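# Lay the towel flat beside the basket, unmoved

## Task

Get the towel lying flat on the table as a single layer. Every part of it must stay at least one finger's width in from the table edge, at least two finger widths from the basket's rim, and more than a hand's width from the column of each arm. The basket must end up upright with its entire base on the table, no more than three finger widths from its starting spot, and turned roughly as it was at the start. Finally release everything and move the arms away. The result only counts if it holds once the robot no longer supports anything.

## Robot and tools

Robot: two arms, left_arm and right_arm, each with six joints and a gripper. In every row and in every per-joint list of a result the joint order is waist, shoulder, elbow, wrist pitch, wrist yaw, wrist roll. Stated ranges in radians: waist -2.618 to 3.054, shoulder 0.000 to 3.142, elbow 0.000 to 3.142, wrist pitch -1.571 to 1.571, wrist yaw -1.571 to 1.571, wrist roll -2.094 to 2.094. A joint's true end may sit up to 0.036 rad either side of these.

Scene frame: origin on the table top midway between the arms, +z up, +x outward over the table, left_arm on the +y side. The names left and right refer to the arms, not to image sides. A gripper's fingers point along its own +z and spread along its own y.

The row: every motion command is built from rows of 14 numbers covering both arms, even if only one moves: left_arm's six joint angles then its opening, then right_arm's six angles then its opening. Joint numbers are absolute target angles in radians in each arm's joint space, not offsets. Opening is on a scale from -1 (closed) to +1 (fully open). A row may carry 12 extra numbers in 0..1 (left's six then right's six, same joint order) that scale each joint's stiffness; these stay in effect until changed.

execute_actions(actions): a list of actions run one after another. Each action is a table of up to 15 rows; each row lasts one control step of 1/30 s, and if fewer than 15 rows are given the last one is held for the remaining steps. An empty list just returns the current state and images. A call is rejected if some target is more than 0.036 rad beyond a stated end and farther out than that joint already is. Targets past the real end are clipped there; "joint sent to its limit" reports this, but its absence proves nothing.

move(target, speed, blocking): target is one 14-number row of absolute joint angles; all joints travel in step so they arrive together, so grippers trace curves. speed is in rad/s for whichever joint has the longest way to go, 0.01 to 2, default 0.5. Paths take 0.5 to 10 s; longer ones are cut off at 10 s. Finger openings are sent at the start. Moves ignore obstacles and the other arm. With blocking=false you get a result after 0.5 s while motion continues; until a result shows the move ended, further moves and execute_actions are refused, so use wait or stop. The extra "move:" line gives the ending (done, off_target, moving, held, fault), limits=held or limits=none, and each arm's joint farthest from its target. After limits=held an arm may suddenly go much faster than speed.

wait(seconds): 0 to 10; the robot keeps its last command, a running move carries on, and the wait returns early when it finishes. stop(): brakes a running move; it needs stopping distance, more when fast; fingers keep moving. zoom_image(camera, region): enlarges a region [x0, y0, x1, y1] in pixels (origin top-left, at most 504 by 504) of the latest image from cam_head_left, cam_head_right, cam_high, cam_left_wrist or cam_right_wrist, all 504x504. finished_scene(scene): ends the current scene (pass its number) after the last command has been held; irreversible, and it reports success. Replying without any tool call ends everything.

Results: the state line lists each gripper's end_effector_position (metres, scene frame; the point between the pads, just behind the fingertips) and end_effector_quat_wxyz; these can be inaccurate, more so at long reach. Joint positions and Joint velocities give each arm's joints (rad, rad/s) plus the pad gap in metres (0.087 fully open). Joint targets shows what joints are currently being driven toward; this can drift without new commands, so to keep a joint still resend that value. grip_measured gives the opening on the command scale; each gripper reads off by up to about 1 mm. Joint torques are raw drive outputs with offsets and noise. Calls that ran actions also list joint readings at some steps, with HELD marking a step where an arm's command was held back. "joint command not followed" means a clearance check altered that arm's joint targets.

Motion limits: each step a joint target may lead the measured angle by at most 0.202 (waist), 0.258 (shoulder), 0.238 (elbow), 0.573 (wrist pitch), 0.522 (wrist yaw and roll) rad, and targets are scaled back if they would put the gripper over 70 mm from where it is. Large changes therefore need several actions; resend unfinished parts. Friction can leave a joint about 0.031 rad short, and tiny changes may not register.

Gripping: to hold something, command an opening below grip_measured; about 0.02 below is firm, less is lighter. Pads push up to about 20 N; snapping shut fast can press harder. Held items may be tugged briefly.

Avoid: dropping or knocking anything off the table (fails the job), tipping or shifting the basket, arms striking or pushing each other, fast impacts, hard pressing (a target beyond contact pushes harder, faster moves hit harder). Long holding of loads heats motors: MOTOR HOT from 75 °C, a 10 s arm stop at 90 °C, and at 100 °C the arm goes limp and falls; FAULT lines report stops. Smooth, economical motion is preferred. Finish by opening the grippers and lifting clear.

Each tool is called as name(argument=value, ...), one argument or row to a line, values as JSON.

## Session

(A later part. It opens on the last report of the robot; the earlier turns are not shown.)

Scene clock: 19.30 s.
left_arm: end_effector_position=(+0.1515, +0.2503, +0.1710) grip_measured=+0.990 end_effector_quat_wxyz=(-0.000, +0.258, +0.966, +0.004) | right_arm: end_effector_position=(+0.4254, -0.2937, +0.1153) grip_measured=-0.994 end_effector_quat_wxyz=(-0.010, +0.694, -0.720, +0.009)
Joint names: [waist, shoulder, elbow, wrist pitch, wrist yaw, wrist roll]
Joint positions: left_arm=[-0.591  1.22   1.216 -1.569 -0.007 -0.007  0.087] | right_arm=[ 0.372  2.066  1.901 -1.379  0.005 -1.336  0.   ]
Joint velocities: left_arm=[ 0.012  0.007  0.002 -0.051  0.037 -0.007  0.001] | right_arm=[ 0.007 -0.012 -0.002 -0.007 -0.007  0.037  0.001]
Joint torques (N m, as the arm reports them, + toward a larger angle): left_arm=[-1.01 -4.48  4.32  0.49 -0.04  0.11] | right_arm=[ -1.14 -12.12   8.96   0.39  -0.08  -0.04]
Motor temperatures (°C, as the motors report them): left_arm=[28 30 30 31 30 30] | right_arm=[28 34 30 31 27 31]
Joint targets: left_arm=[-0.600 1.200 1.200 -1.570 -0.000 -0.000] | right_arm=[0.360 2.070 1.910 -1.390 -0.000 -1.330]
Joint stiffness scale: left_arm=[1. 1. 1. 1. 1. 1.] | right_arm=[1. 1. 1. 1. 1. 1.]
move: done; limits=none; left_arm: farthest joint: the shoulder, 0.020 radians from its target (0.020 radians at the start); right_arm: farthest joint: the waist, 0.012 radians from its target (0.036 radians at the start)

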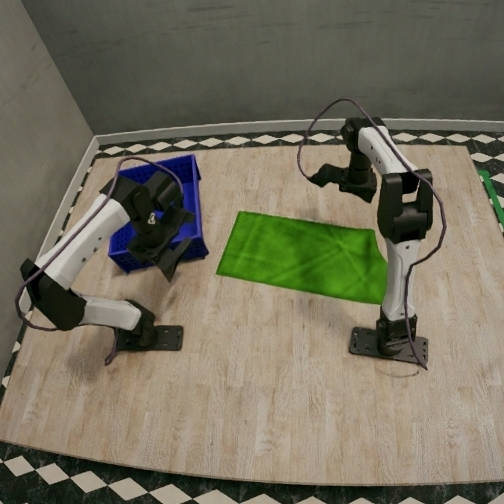

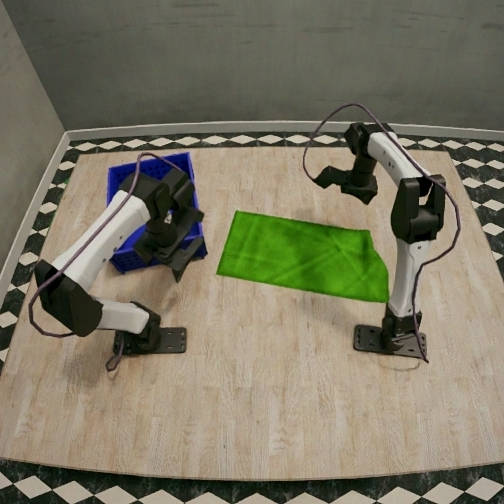

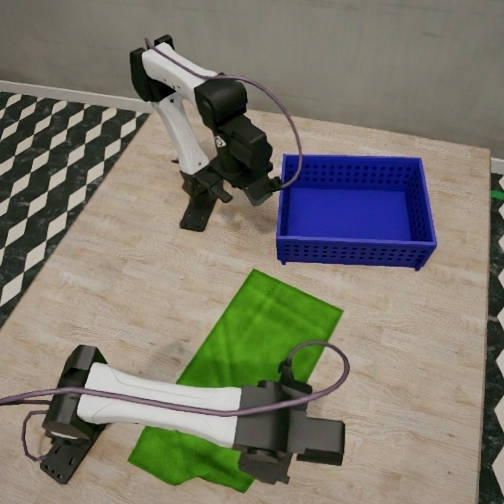

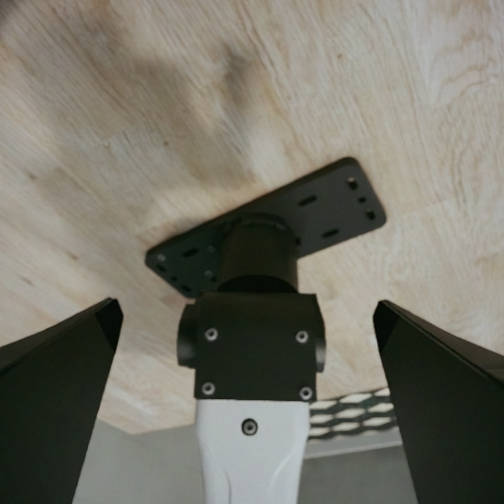

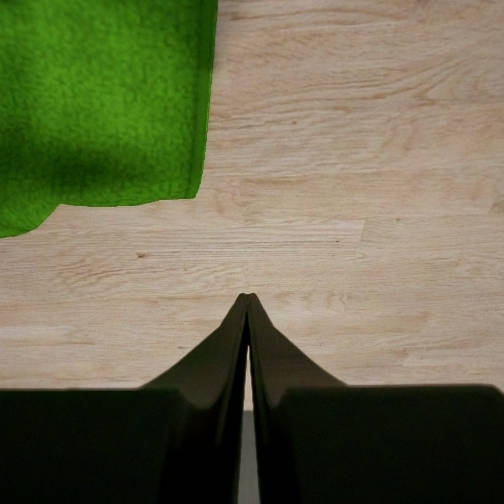

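move(
  target=[-0.6,1.2,1.2,-1.57,0,0,1,0.525,2.04,1.55,-1.09,0,-1.1,0.2],
)

move(
  target=[-0.6,1.2,1.2,-1.57,0,0,1,0.525,2.14,1.485,-0.94,0,-1.1,0.2],
  speed=0.15,
)

Scene clock: 21.33 s.
left_arm: end_effector_position=(+0.1515, +0.2503, +0.1710) grip_measured=+0.990 end_effector_quat_wxyz=(-0.000, +0.258, +0.966, +0.004) | right_arm: end_effector_position=(+0.3885, -0.2436, +0.0364) grip_measured=+0.200 end_effector_quat_wxyz=(+0.007, +0.663, -0.749, -0.000)
Joint names: [waist, shoulder, elbow, wrist pitch, wrist yaw, wrist roll]
Joint positions: left_arm=[-0.591  1.22   1.216 -1.569 -0.007 -0.007  0.087] | right_arm=[ 0.517  2.056  1.569 -1.097  0.005 -1.107  0.052]
Joint velocities: left_arm=[ 0.022  0.012 -0.002 -0.022  0.007  0.051  0.001] | right_arm=[-0.002 -0.012  0.002 -0.066  0.007  0.007  0.001]
Joint torques (N m, as the arm reports them, + toward a larger angle): left_arm=[-1.08 -4.38  4.31  0.49 -0.03  0.1 ] | right_arm=[  0.54 -13.45   6.18   0.48  -0.08  -0.01]
Motor temperatures (°C, as the motors report them): left_arm=[28 30 30 31 30 30] | right_arm=[28 35 31 31 27 31]
Joint targets: left_arm=[-0.600 1.200 1.200 -1.570 -0.000 0.000] | right_arm=[0.525 2.040 1.550 -1.090 0.000 -1.100]
Joint stiffness scale: left_arm=[1. 1. 1. 1. 1. 1.] | right_arm=[1. 1. 1. 1. 1. 1.]
move: done; limits=none; left_arm: farthest joint: the shoulder, 0.020 radians from its target (0.020 radians at the start); right_arm: farthest joint: the elbow, 0.019 radians from its target (0.351 radians at the start)

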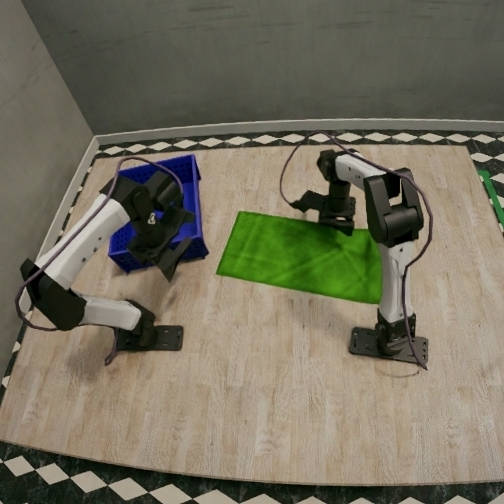

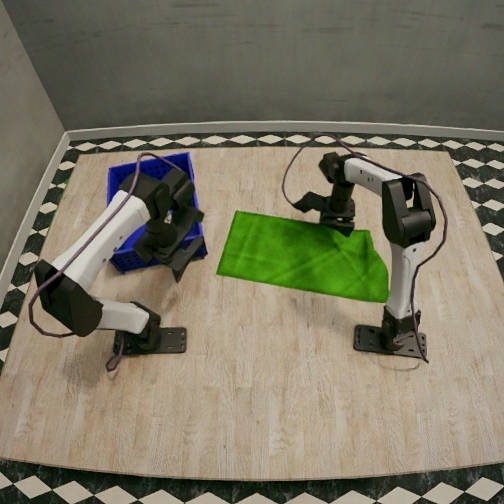

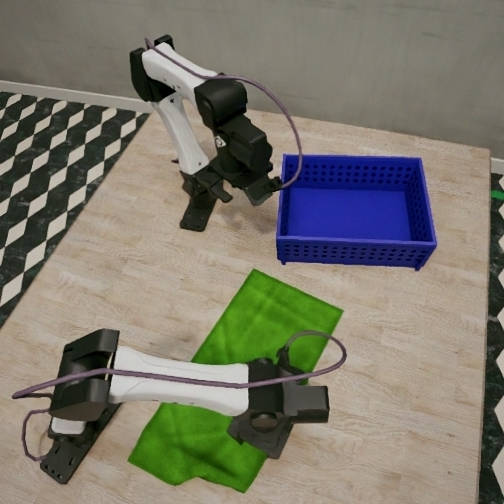

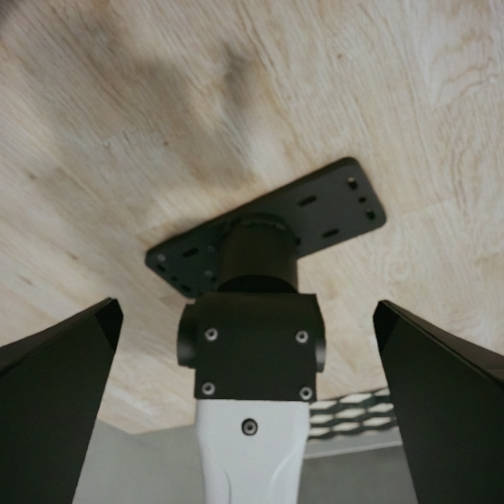

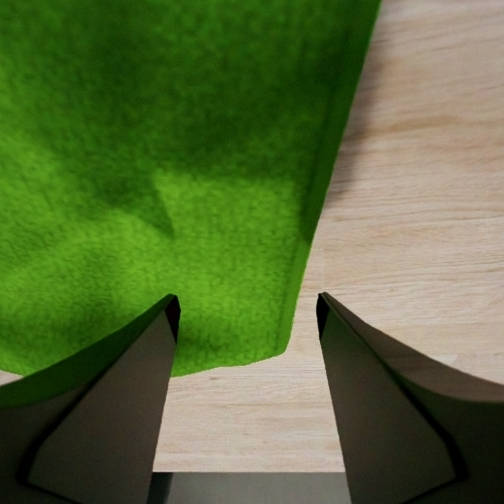

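Scene clock: 22.63 s.
left_arm: end_effector_position=(+0.1515, +0.2503, +0.1710) grip_measured=+0.990 end_effector_quat_wxyz=(-0.000, +0.258, +0.966, +0.004) | right_arm: end_effector_position=(+0.3962, -0.2408, +0.0091) grip_measured=+0.200 end_effector_quat_wxyz=(-0.003, +0.662, -0.749, +0.004)
Joint names: [waist, shoulder, elbow, wrist pitch, wrist yaw, wrist roll]
Joint positions: left_arm=[-0.591  1.22   1.216 -1.569 -0.007 -0.007  0.087] | right_arm=[ 0.517  2.097  1.521 -0.987  0.005 -1.105  0.052]
Joint velocities: left_arm=[-0.017 -0.012 -0.007  0.007  0.051  0.066  0.001] | right_arm=[ 0.017  0.002  0.012 -0.007  0.007  0.022 -0.001]
Joint torques (N m, as the arm reports them, + toward a larger angle): left_arm=[-1.1  -4.36  4.28  0.49 -0.04  0.1 ] | right_arm=[ 0.48 -8.86  4.5   1.05 -0.09 -0.04]
Motor temperatures (°C, as the motors report them): left_arm=[28 30 30 31 30 30] | right_arm=[28 35 31 31 27 31]
Joint targets: left_arm=[-0.600 1.200 1.200 -1.570 0.000 -0.000] | right_arm=[0.525 2.140 1.485 -0.940 -0.000 -1.100]
Joint stiffness scale: left_arm=[1. 1. 1. 1. 1. 1.] | right_arm=[1. 1. 1. 1. 1. 1.]
move: off_target (right_arm); limits=none; left_arm: farthest joint: the shoulder, 0.020 radians from its target (0.020 radians at the start); right_arm: farthest joint: the wrist pitch, 0.047 radians from its target (0.157 radians at the start)

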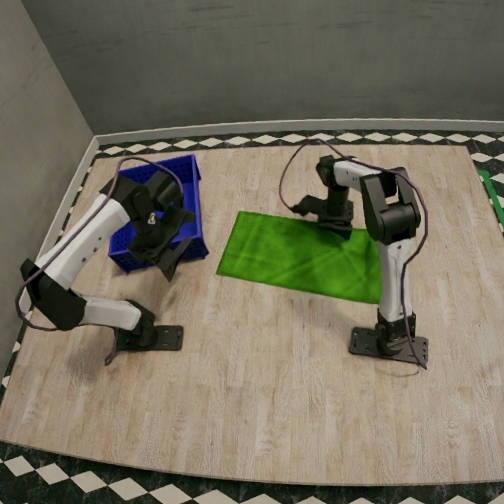

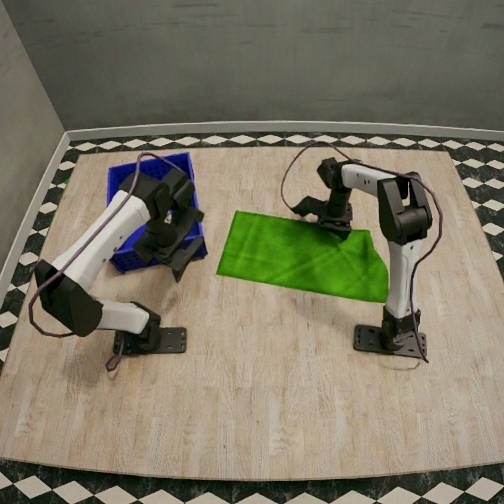

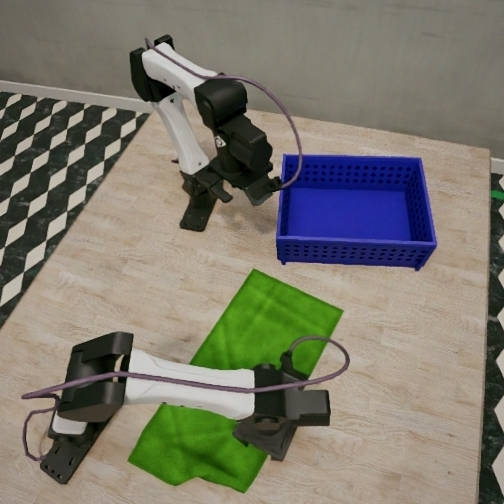

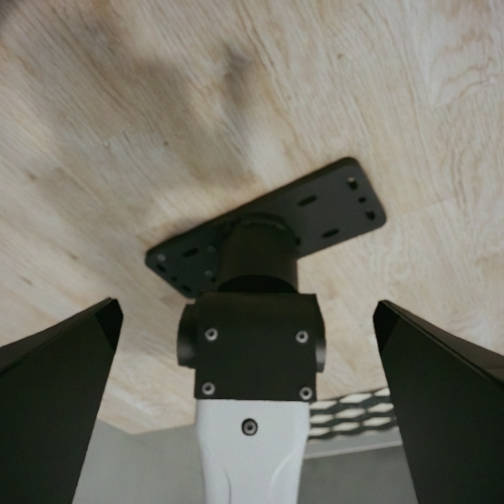

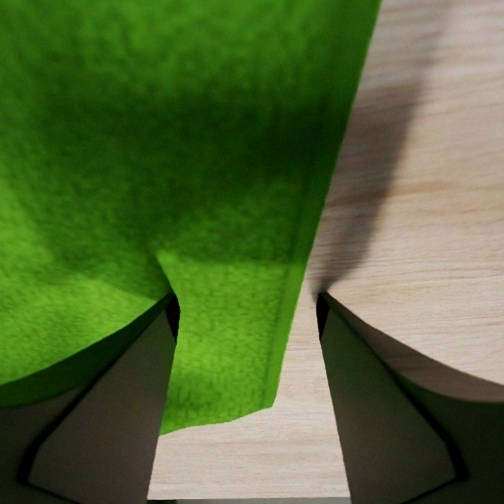

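execute_actions(
  actions=[
    [[-0.6,1.2,1.2,-1.57,0,0,1,0.525,2.14,1.485,-0.96,0,-1.1,-0.1]],
    [[-0.6,1.2,1.2,-1.57,0,0,1,0.525,2.14,1.485,-0.96,0,-1.1,-0.4]],
    [[-0.6,1.2,1.2,-1.57,0,0,1,0.525,2.14,1.485,-0.96,0,-1.1,-0.7]],
    [[-0.6,1.2,1.2,-1.57,0,0,1,0.525,2.14,1.485,-0.96,0,-1.1,-1]],
  ],
)

Scene clock: 25.17 s.
left_arm: end_effector_position=(+0.1515, +0.2503, +0.1710) grip_measured=+0.990 end_effector_quat_wxyz=(-0.000, +0.258, +0.966, +0.004) | right_arm: end_effector_position=(+0.3923, -0.2420, +0.0094) grip_measured=-0.944 end_effector_quat_wxyz=(+0.004, +0.659, -0.752, +0.001)
Joint names: [waist, shoulder, elbow, wrist pitch, wrist yaw, wrist roll]
Joint positions: left_arm=[-0.591  1.22   1.216 -1.569 -0.007 -0.007  0.087] | right_arm=[ 0.517  2.097  1.521 -1.002  0.005 -1.098  0.002]
Joint velocities: left_arm=[-0.017 -0.002  0.007 -0.037 -0.081 -0.007  0.   ] | right_arm=[ 0.017 -0.002 -0.002 -0.007 -0.007 -0.007 -0.   ]
Joint torques (N m, as the arm reports them, + toward a larger angle): left_arm=[-0.96 -4.42  4.22  0.47 -0.03  0.09] | right_arm=[ 0.45 -8.89  4.49  0.96 -0.07 -0.11]
Motor temperatures (°C, as the motors report them): left_arm=[28 30 30 31 30 30] | right_arm=[28 35 31 31 27 31]
Joint targets: left_arm=[-0.600 1.200 1.200 -1.570 -0.000 -0.000] | right_arm=[0.525 2.140 1.485 -0.960 -0.000 -1.100]
Joint stiffness scale: left_arm=[1. 1. 1. 1. 1. 1.] | right_arm=[1. 1. 1. 1. 1. 1.]
Step readings (joint positions; steps 1 to 15: 1st action; 16 to 30: 2nd action; 31 to 45: 3rd action; 46 to 60: 4th action):
0: left_arm=[-0.591 1.220 1.216 -1.569 -0.007 -0.007] | right_arm=[0.517 2.097 1.521 -0.987 0.005 -1.105]
1: left_arm=[-0.591 1.220 1.216 -1.569 -0.007 -0.007] | right_arm=[0.517 2.097 1.521 -0.988 0.005 -1.105]
2: left_arm=[-0.591 1.220 1.216 -1.569 -0.007 -0.007] | right_arm=[0.517 2.097 1.521 -0.991 0.005 -1.104]
4: left_arm=[-0.591 1.220 1.216 -1.569 -0.007 -0.007] | right_arm=[0.517 2.097 1.521 -0.992 0.005 -1.103]
8: left_arm=[-0.591 1.220 1.216 -1.569 -0.007 -0.007] | right_arm=[0.517 2.097 1.521 -0.992 0.005 -1.102]
15: left_arm=[-0.591 1.220 1.216 -1.569 -0.007 -0.007] | right_arm=[0.517 2.097 1.521 -0.992 0.005 -1.102]
16: left_arm=[-0.591 1.220 1.216 -1.569 -0.007 -0.007] | right_arm=[0.517 2.097 1.521 -0.993 0.005 -1.101]
17: left_arm=[-0.591 1.220 1.216 -1.569 -0.007 -0.007] | right_arm=[0.517 2.097 1.521 -0.995 0.005 -1.101]
19: left_arm=[-0.591 1.220 1.216 -1.569 -0.007 -0.007] | right_arm=[0.517 2.097 1.521 -0.997 0.005 -1.100]
23: left_arm=[-0.591 1.220 1.216 -1.569 -0.007 -0.007] | right_arm=[0.517 2.097 1.521 -0.997 0.005 -1.099]
30: left_arm=[-0.591 1.220 1.216 -1.569 -0.007 -0.007] | right_arm=[0.517 2.097 1.521 -0.997 0.005 -1.099]
31: left_arm=[-0.591 1.220 1.216 -1.569 -0.007 -0.007] | right_arm=[0.517 2.097 1.521 -0.998 0.005 -1.099]
32: left_arm=[-0.591 1.220 1.216 -1.569 -0.007 -0.007] | right_arm=[0.517 2.097 1.521 -0.999 0.005 -1.099]
34: left_arm=[-0.591 1.220 1.216 -1.569 -0.007 -0.007] | right_arm=[0.517 2.097 1.521 -1.000 0.005 -1.099]
38: left_arm=[-0.591 1.220 1.216 -1.569 -0.007 -0.007] | right_arm=[0.517 2.097 1.521 -1.001 0.005 -1.098]
45: left_arm=[-0.591 1.220 1.216 -1.569 -0.007 -0.007] | right_arm=[0.517 2.097 1.521 -1.001 0.005 -1.098]
46: left_arm=[-0.591 1.220 1.216 -1.569 -0.007 -0.007] | right_arm=[0.517 2.097 1.521 -1.002 0.005 -1.098]
47: left_arm=[-0.591 1.220 1.216 -1.569 -0.007 -0.007] | right_arm=[0.517 2.097 1.521 -1.002 0.005 -1.098]
49: left_arm=[-0.591 1.220 1.216 -1.569 -0.007 -0.007] | right_arm=[0.517 2.097 1.521 -1.002 0.005 -1.098]
53: left_arm=[-0.591 1.220 1.216 -1.569 -0.007 -0.007] | right_arm=[0.517 2.097 1.521 -1.002 0.005 -1.098]
60: Joint positions above

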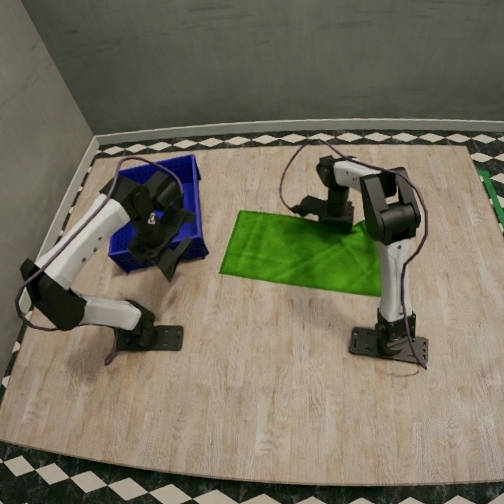

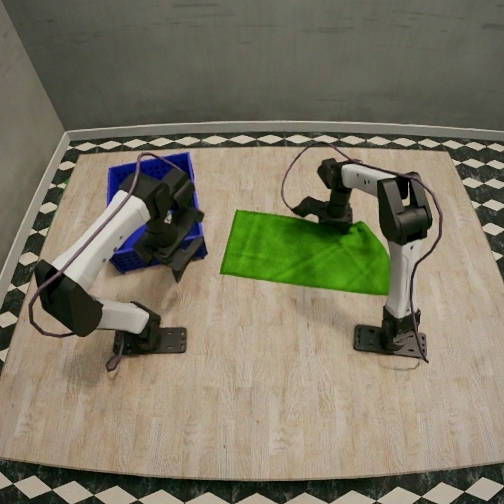

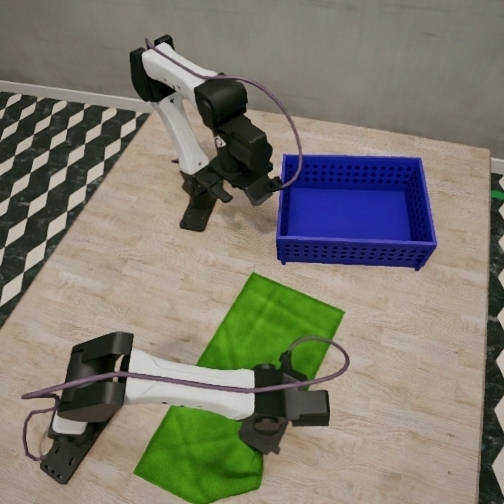

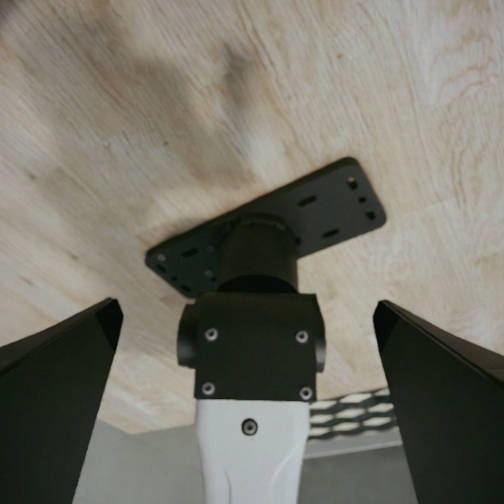

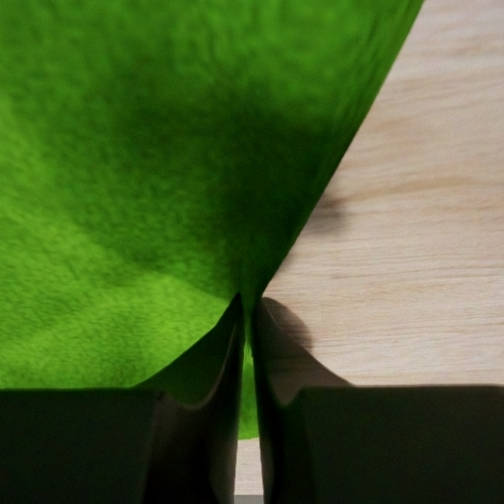

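Gripped.

move(
  target=[-0.6,1.2,1.2,-1.57,0,0,1,0.45,2.05,1.97,-1.47,0,-1.2,-1],
  speed=0.35,
)

Scene clock: 27.50 s.
left_arm: end_effector_position=(+0.1515, +0.2503, +0.1710) grip_measured=+0.990 end_effector_quat_wxyz=(-0.000, +0.258, +0.966, +0.004) | right_arm: end_effector_position=(+0.4080, -0.2602, +0.1333) grip_measured=-0.946 end_effector_quat_wxyz=(-0.006, +0.675, -0.738, +0.006)
Joint names: [waist, shoulder, elbow, wrist pitch, wrist yaw, wrist roll]
Joint positions: left_arm=[-0.591  1.22   1.216 -1.569 -0.007 -0.007  0.087] | right_arm=[ 0.462  2.056  1.959 -1.458  0.005 -1.194  0.002]
Joint velocities: left_arm=[-0.007 -0.002 -0.002 -0.007 -0.007  0.037 -0.   ] | right_arm=[ 0.002  0.002  0.007 -0.037 -0.007  0.037 -0.   ]
Joint torques (N m, as the arm reports them, + toward a larger angle): left_arm=[-0.99 -4.38  4.32  0.48 -0.03  0.1 ] | right_arm=[ -1.1  -12.71   8.98   0.36  -0.08  -0.16]
Motor temperatures (°C, as the motors report them): left_arm=[28 30 30 31 30 30] | right_arm=[28 36 31 31 27 31]
Joint targets: left_arm=[-0.600 1.200 1.200 -1.570 0.000 0.000] | right_arm=[0.450 2.050 1.970 -1.470 -0.000 -1.200]
Joint stiffness scale: left_arm=[1. 1. 1. 1. 1. 1.] | right_arm=[1. 1. 1. 1. 1. 1.]
move: done; limits=none; left_arm: farthest joint: the shoulder, 0.020 radians from its target (0.020 radians at the start); right_arm: farthest joint: the waist, 0.012 radians from its target (0.067 radians at the start)

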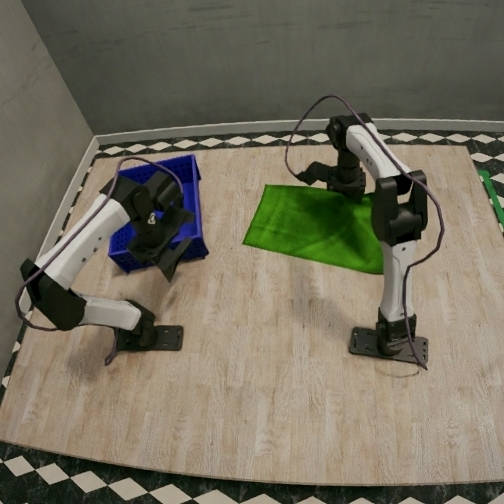

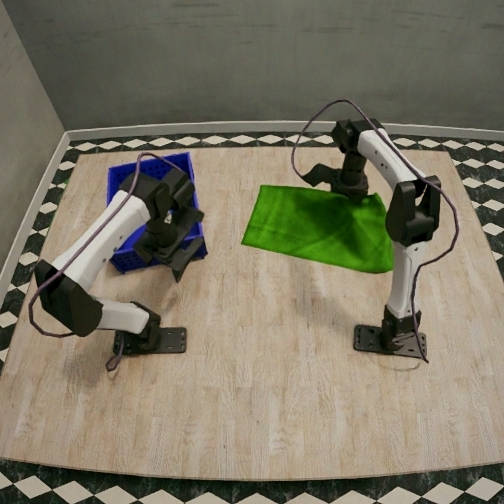

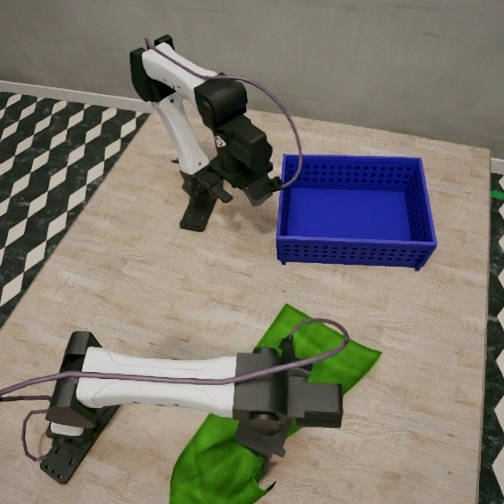

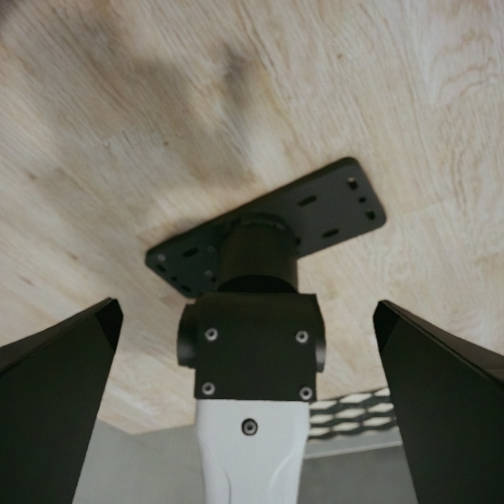

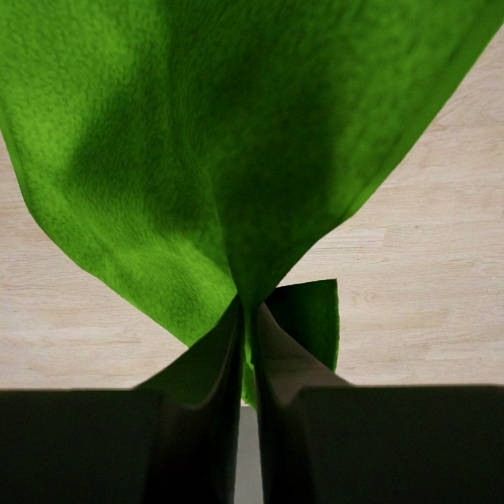

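move(
  target=[-0.6,1.2,1.2,-1.57,0,0,1,0.53,2.34,1.94,-1.19,0,-1.1,-1],
  speed=0.2,
)

execute_actions(
  actions=[
    [[-0.6,1.2,1.2,-1.57,0,0,1,0.53,2.34,1.94,-1.19,0,-1.1,-0.3]],
  ],
)

move(
  target=[-0.6,1.2,1.2,-1.57,0,0,1,0.1,1.0,1.2,-1.2,0,0,-0.3],
  speed=0.8,
)

Scene clock: 30.17 s.
left_arm: end_effector_position=(+0.1515, +0.2503, +0.1710) grip_measured=+0.990 end_effector_quat_wxyz=(-0.000, +0.258, +0.966, +0.004) | right_arm: end_effector_position=(+0.4523, -0.2204, +0.0276) grip_measured=-0.946 end_effector_quat_wxyz=(-0.003, +0.663, -0.748, +0.004)
Joint names: [waist, shoulder, elbow, wrist pitch, wrist yaw, wrist roll]
Joint positions: left_arm=[-0.591  1.22   1.216 -1.569 -0.007 -0.007  0.087] | right_arm=[ 0.518  2.319  1.959 -1.202  0.005 -1.107  0.002]
Joint velocities: left_arm=[ 0.007 -0.002 -0.002  0.007 -0.022 -0.022 -0.   ] | right_arm=[ 0.002 -0.002  0.022 -0.022 -0.007  0.066 -0.001]
Joint torques (N m, as the arm reports them, + toward a larger angle): left_arm=[-1.01 -4.42  4.25  0.49 -0.03  0.09] | right_arm=[  0.89 -12.93   6.35   0.62  -0.08  -0.03]
Motor temperatures (°C, as the motors report them): left_arm=[28 30 30 31 30 30] | right_arm=[28 36 31 31 27 31]
Joint targets: left_arm=[-0.600 1.200 1.200 -1.570 0.000 0.000] | right_arm=[0.530 2.340 1.940 -1.190 -0.000 -1.100]
Joint stiffness scale: left_arm=[1. 1. 1. 1. 1. 1.] | right_arm=[1. 1. 1. 1. 1. 1.]
move: off_target (right_arm); limits=none; left_arm: farthest joint: the shoulder, 0.020 radians from its target (0.020 radians at the start); right_arm: farthest joint: the shoulder, 0.021 radians from its target (0.284 radians at the start)

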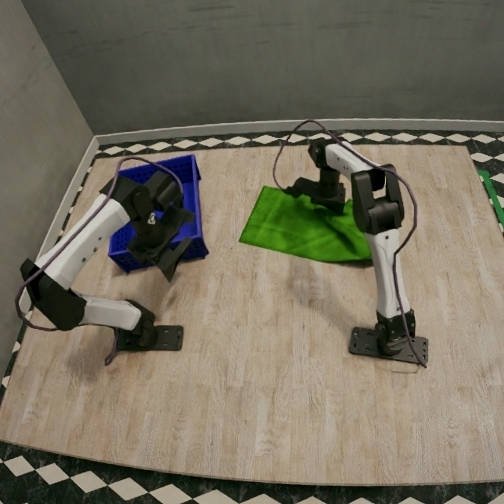

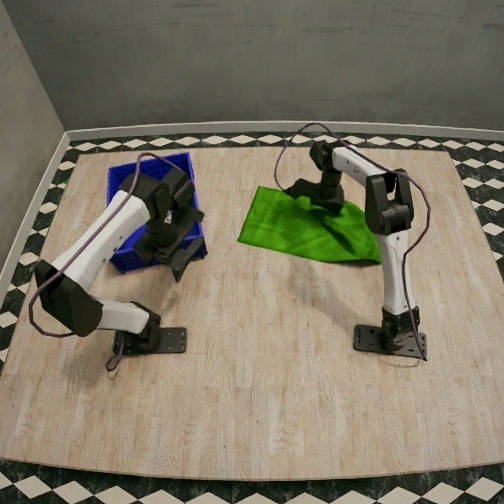

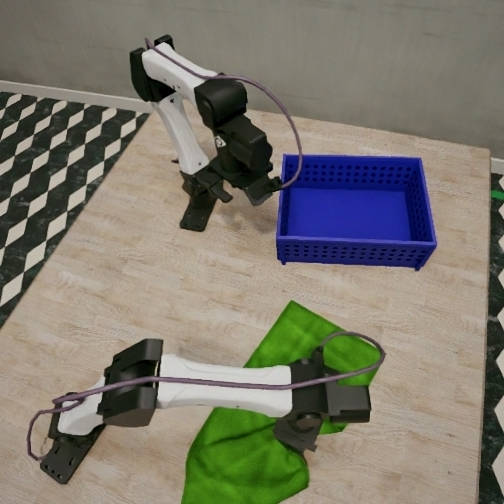

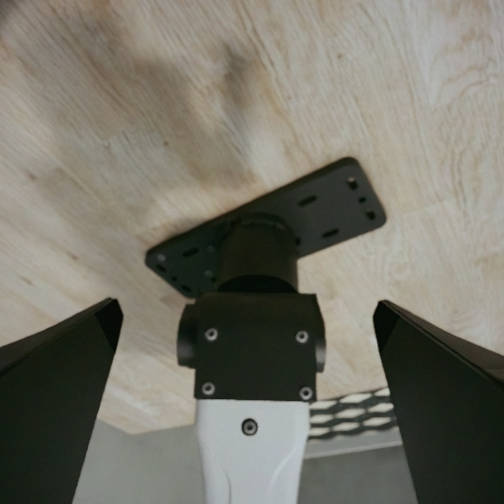

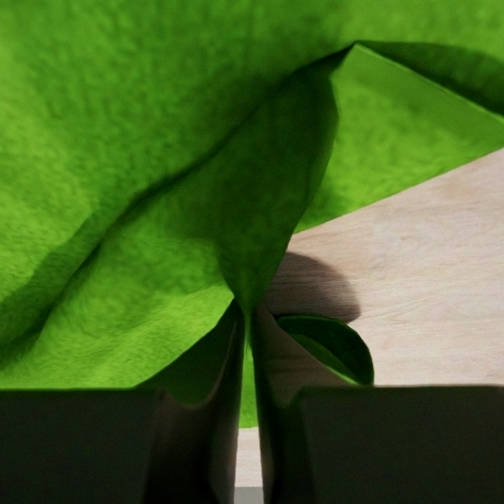

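Scene clock: 30.67 s.
left_arm: end_effector_position=(+0.1515, +0.2503, +0.1710) grip_measured=+0.990 end_effector_quat_wxyz=(-0.000, +0.258, +0.966, +0.004) | right_arm: end_effector_position=(+0.4537, -0.2199, +0.0275) grip_measured=-0.300 end_effector_quat_wxyz=(-0.006, +0.663, -0.749, +0.005)
Joint names: [waist, shoulder, elbow, wrist pitch, wrist yaw, wrist roll]
Joint positions: left_arm=[-0.591  1.22   1.216 -1.569 -0.007 -0.007  0.087] | right_arm=[ 0.518  2.319  1.959 -1.196  0.005 -1.107  0.031]
Joint velocities: left_arm=[-0.002  0.007  0.002  0.022 -0.037 -0.066 -0.001] | right_arm=[ 0.002 -0.007  0.012  0.037 -0.037  0.037  0.001]
Joint torques (N m, as the arm reports them, + toward a larger angle): left_arm=[-1.05 -4.34  4.31  0.48 -0.02  0.09] | right_arm=[  0.87 -12.89   6.4    0.56  -0.08  -0.03]
Motor temperatures (°C, as the motors report them): left_arm=[28 30 30 31 30 30] | right_arm=[28 36 31 31 27 31]
Joint targets: left_arm=[-0.600 1.200 1.200 -1.570 -0.000 -0.000] | right_arm=[0.530 2.340 1.940 -1.190 0.000 -1.100]
Joint stiffness scale: left_arm=[1. 1. 1. 1. 1. 1.] | right_arm=[1. 1. 1. 1. 1. 1.]
Step readings (joint positions):
0: left_arm=[-0.591 1.220 1.216 -1.569 -0.007 -0.007] | right_arm=[0.518 2.319 1.959 -1.202 0.005 -1.107]
1: left_arm=[-0.591 1.220 1.216 -1.569 -0.007 -0.007] | right_arm=[0.518 2.319 1.959 -1.201 0.005 -1.107]
2: left_arm=[-0.591 1.220 1.216 -1.569 -0.007 -0.007] | right_arm=[0.518 2.319 1.959 -1.200 0.005 -1.107]
4: left_arm=[-0.591 1.220 1.216 -1.569 -0.007 -0.007] | right_arm=[0.518 2.319 1.959 -1.198 0.005 -1.107]
8: left_arm=[-0.591 1.220 1.216 -1.569 -0.007 -0.007] | right_arm=[0.518 2.319 1.959 -1.196 0.005 -1.107]
15: Joint positions above

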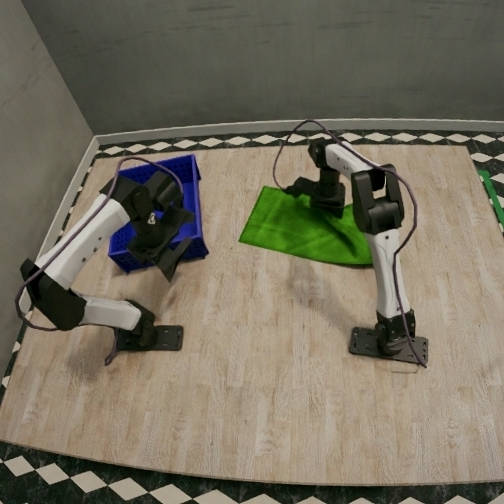

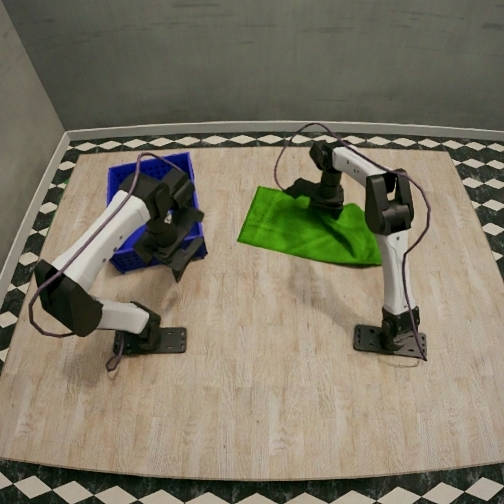

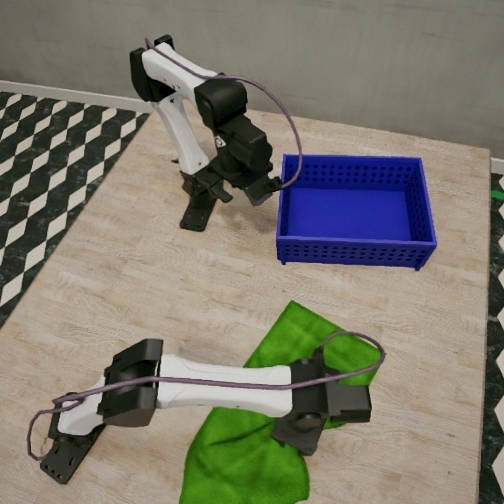

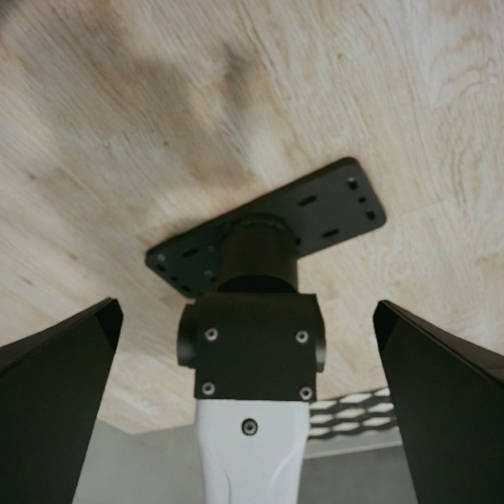

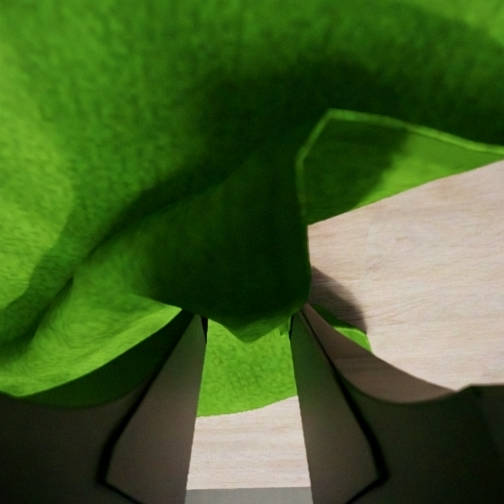

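Scene clock: 33.20 s.
left_arm: end_effector_position=(+0.1515, +0.2503, +0.1710) grip_measured=+0.990 end_effector_quat_wxyz=(-0.000, +0.258, +0.966, +0.004) | right_arm: end_effector_position=(+0.2413, -0.3446, +0.2173) grip_measured=-0.300 end_effector_quat_wxyz=(+0.292, +0.027, +0.956, -0.013)
Joint names: [waist, shoulder, elbow, wrist pitch, wrist yaw, wrist roll]
Joint positions: left_arm=[-0.591  1.22   1.216 -1.569 -0.007 -0.007  0.087] | right_arm=[ 0.113  1.008  1.222 -1.192  0.005 -0.007  0.031]
Joint velocities: left_arm=[ 0.017 -0.022  0.007 -0.066 -0.007  0.051  0.   ] | right_arm=[-0.002 -0.017 -0.012  0.007 -0.007 -0.051 -0.   ]
Joint torques (N m, as the arm reports them, + toward a larger angle): left_arm=[-1.08 -4.39  4.27  0.48 -0.04  0.12] | right_arm=[-1.2  -2.51  6.5   1.7  -0.01 -0.06]
Motor temperatures (°C, as the motors report them): left_arm=[28 30 30 31 30 30] | right_arm=[28 37 31 31 27 31]
Joint targets: left_arm=[-0.600 1.200 1.200 -1.570 0.000 -0.000] | right_arm=[0.100 1.000 1.200 -1.200 0.000 -0.000]
Joint stiffness scale: left_arm=[1. 1. 1. 1. 1. 1.] | right_arm=[1. 1. 1. 1. 1. 1.]
move: off_target (right_arm); limits=none; left_arm: farthest joint: the shoulder, 0.020 radians from its target (0.020 radians at the start); right_arm: farthest joint: the elbow, 0.022 radians from its target (0.759 radians at the start)

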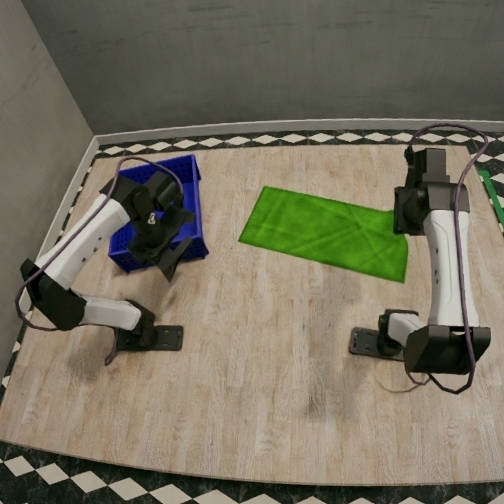

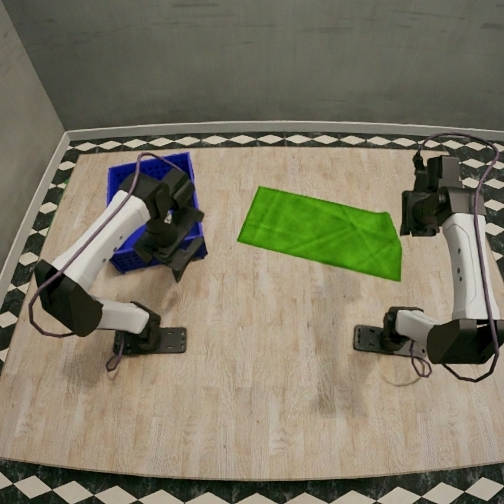

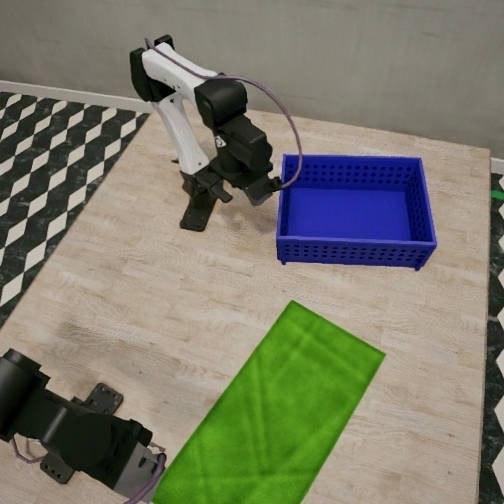

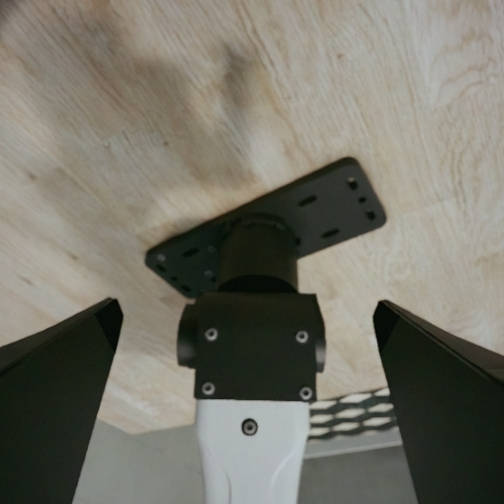

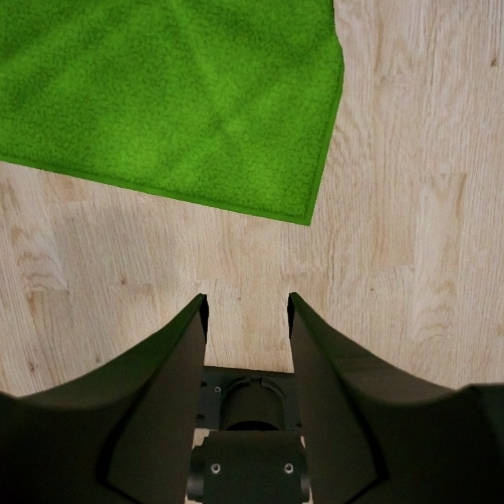

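move(
  target=[-0.6,1.2,1.2,-1.57,0,0,1,0.265,2.21,1.83,-1.17,0,-1.25,0.2],
  speed=0.8,
)

Scene clock: 36.83 s.
left_arm: end_effector_position=(+0.1515, +0.2503, +0.1710) grip_measured=+0.990 end_effector_quat_wxyz=(-0.000, +0.258, +0.966, +0.004) | right_arm: end_effector_position=(+0.4501, -0.3374, +0.0420) grip_measured=+0.200 end_effector_quat_wxyz=(-0.008, +0.614, -0.789, +0.008)
Joint names: [waist, shoulder, elbow, wrist pitch, wrist yaw, wrist roll]
Joint positions: left_arm=[-0.591  1.22   1.216 -1.569 -0.007 -0.007  0.087] | right_arm=[ 0.255  2.2    1.818 -1.167  0.005 -1.243  0.052]
Joint velocities: left_arm=[-0.002 -0.007  0.002  0.022 -0.022  0.037 -0.   ] | right_arm=[-0.002 -0.002  0.012 -0.051 -0.022 -0.051 -0.001]
Joint torques (N m, as the arm reports them, + toward a larger angle): left_arm=[-1.03 -4.46  4.3   0.47 -0.05  0.1 ] | right_arm=[  0.71 -12.79   9.14   0.47  -0.08  -0.17]
Motor temperatures (°C, as the motors report them): left_arm=[28 30 30 31 30 30] | right_arm=[28 36 32 31 27 31]
Joint targets: left_arm=[-0.600 1.200 1.200 -1.570 0.000 0.000] | right_arm=[0.265 2.210 1.830 -1.170 -0.000 -1.250]
Joint stiffness scale: left_arm=[1. 1. 1. 1. 1. 1.] | right_arm=[1. 1. 1. 1. 1. 1.]
move: done; limits=none; left_arm: farthest joint: the shoulder, 0.020 radians from its target (0.020 radians at the start); right_arm: farthest joint: the elbow, 0.012 radians from its target (0.608 radians at the start)

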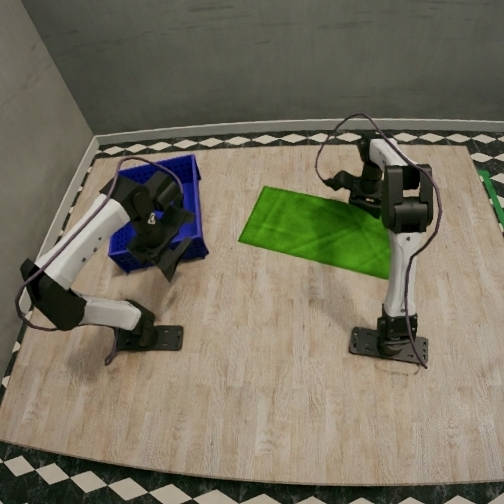

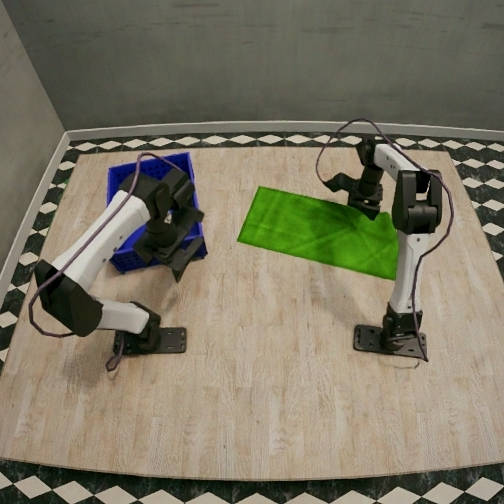

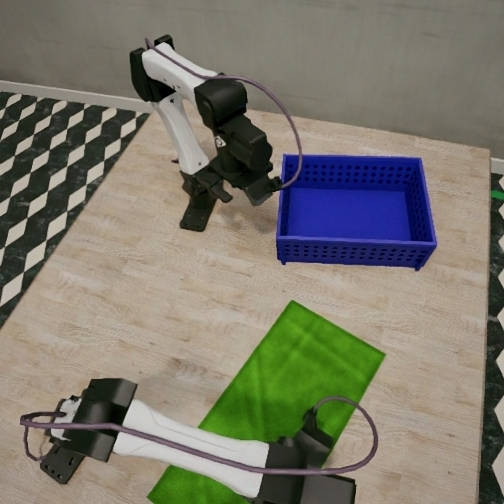

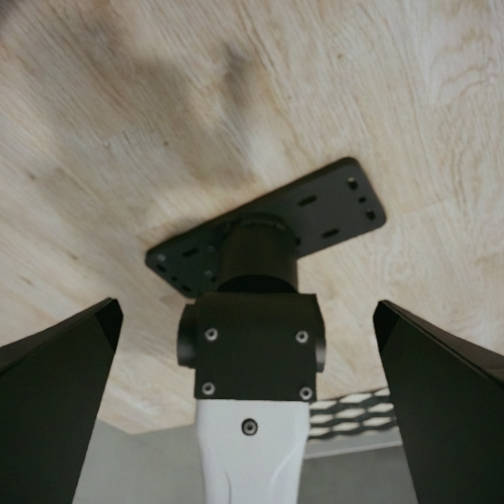

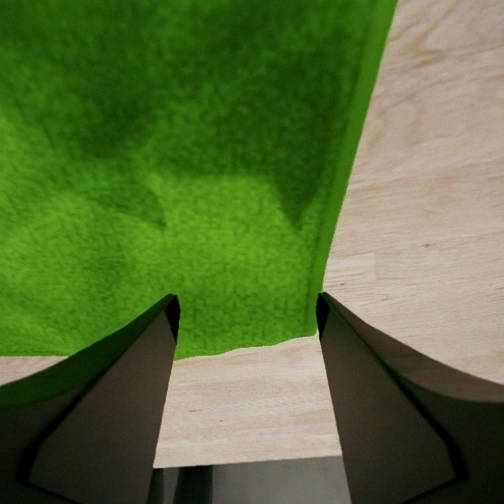

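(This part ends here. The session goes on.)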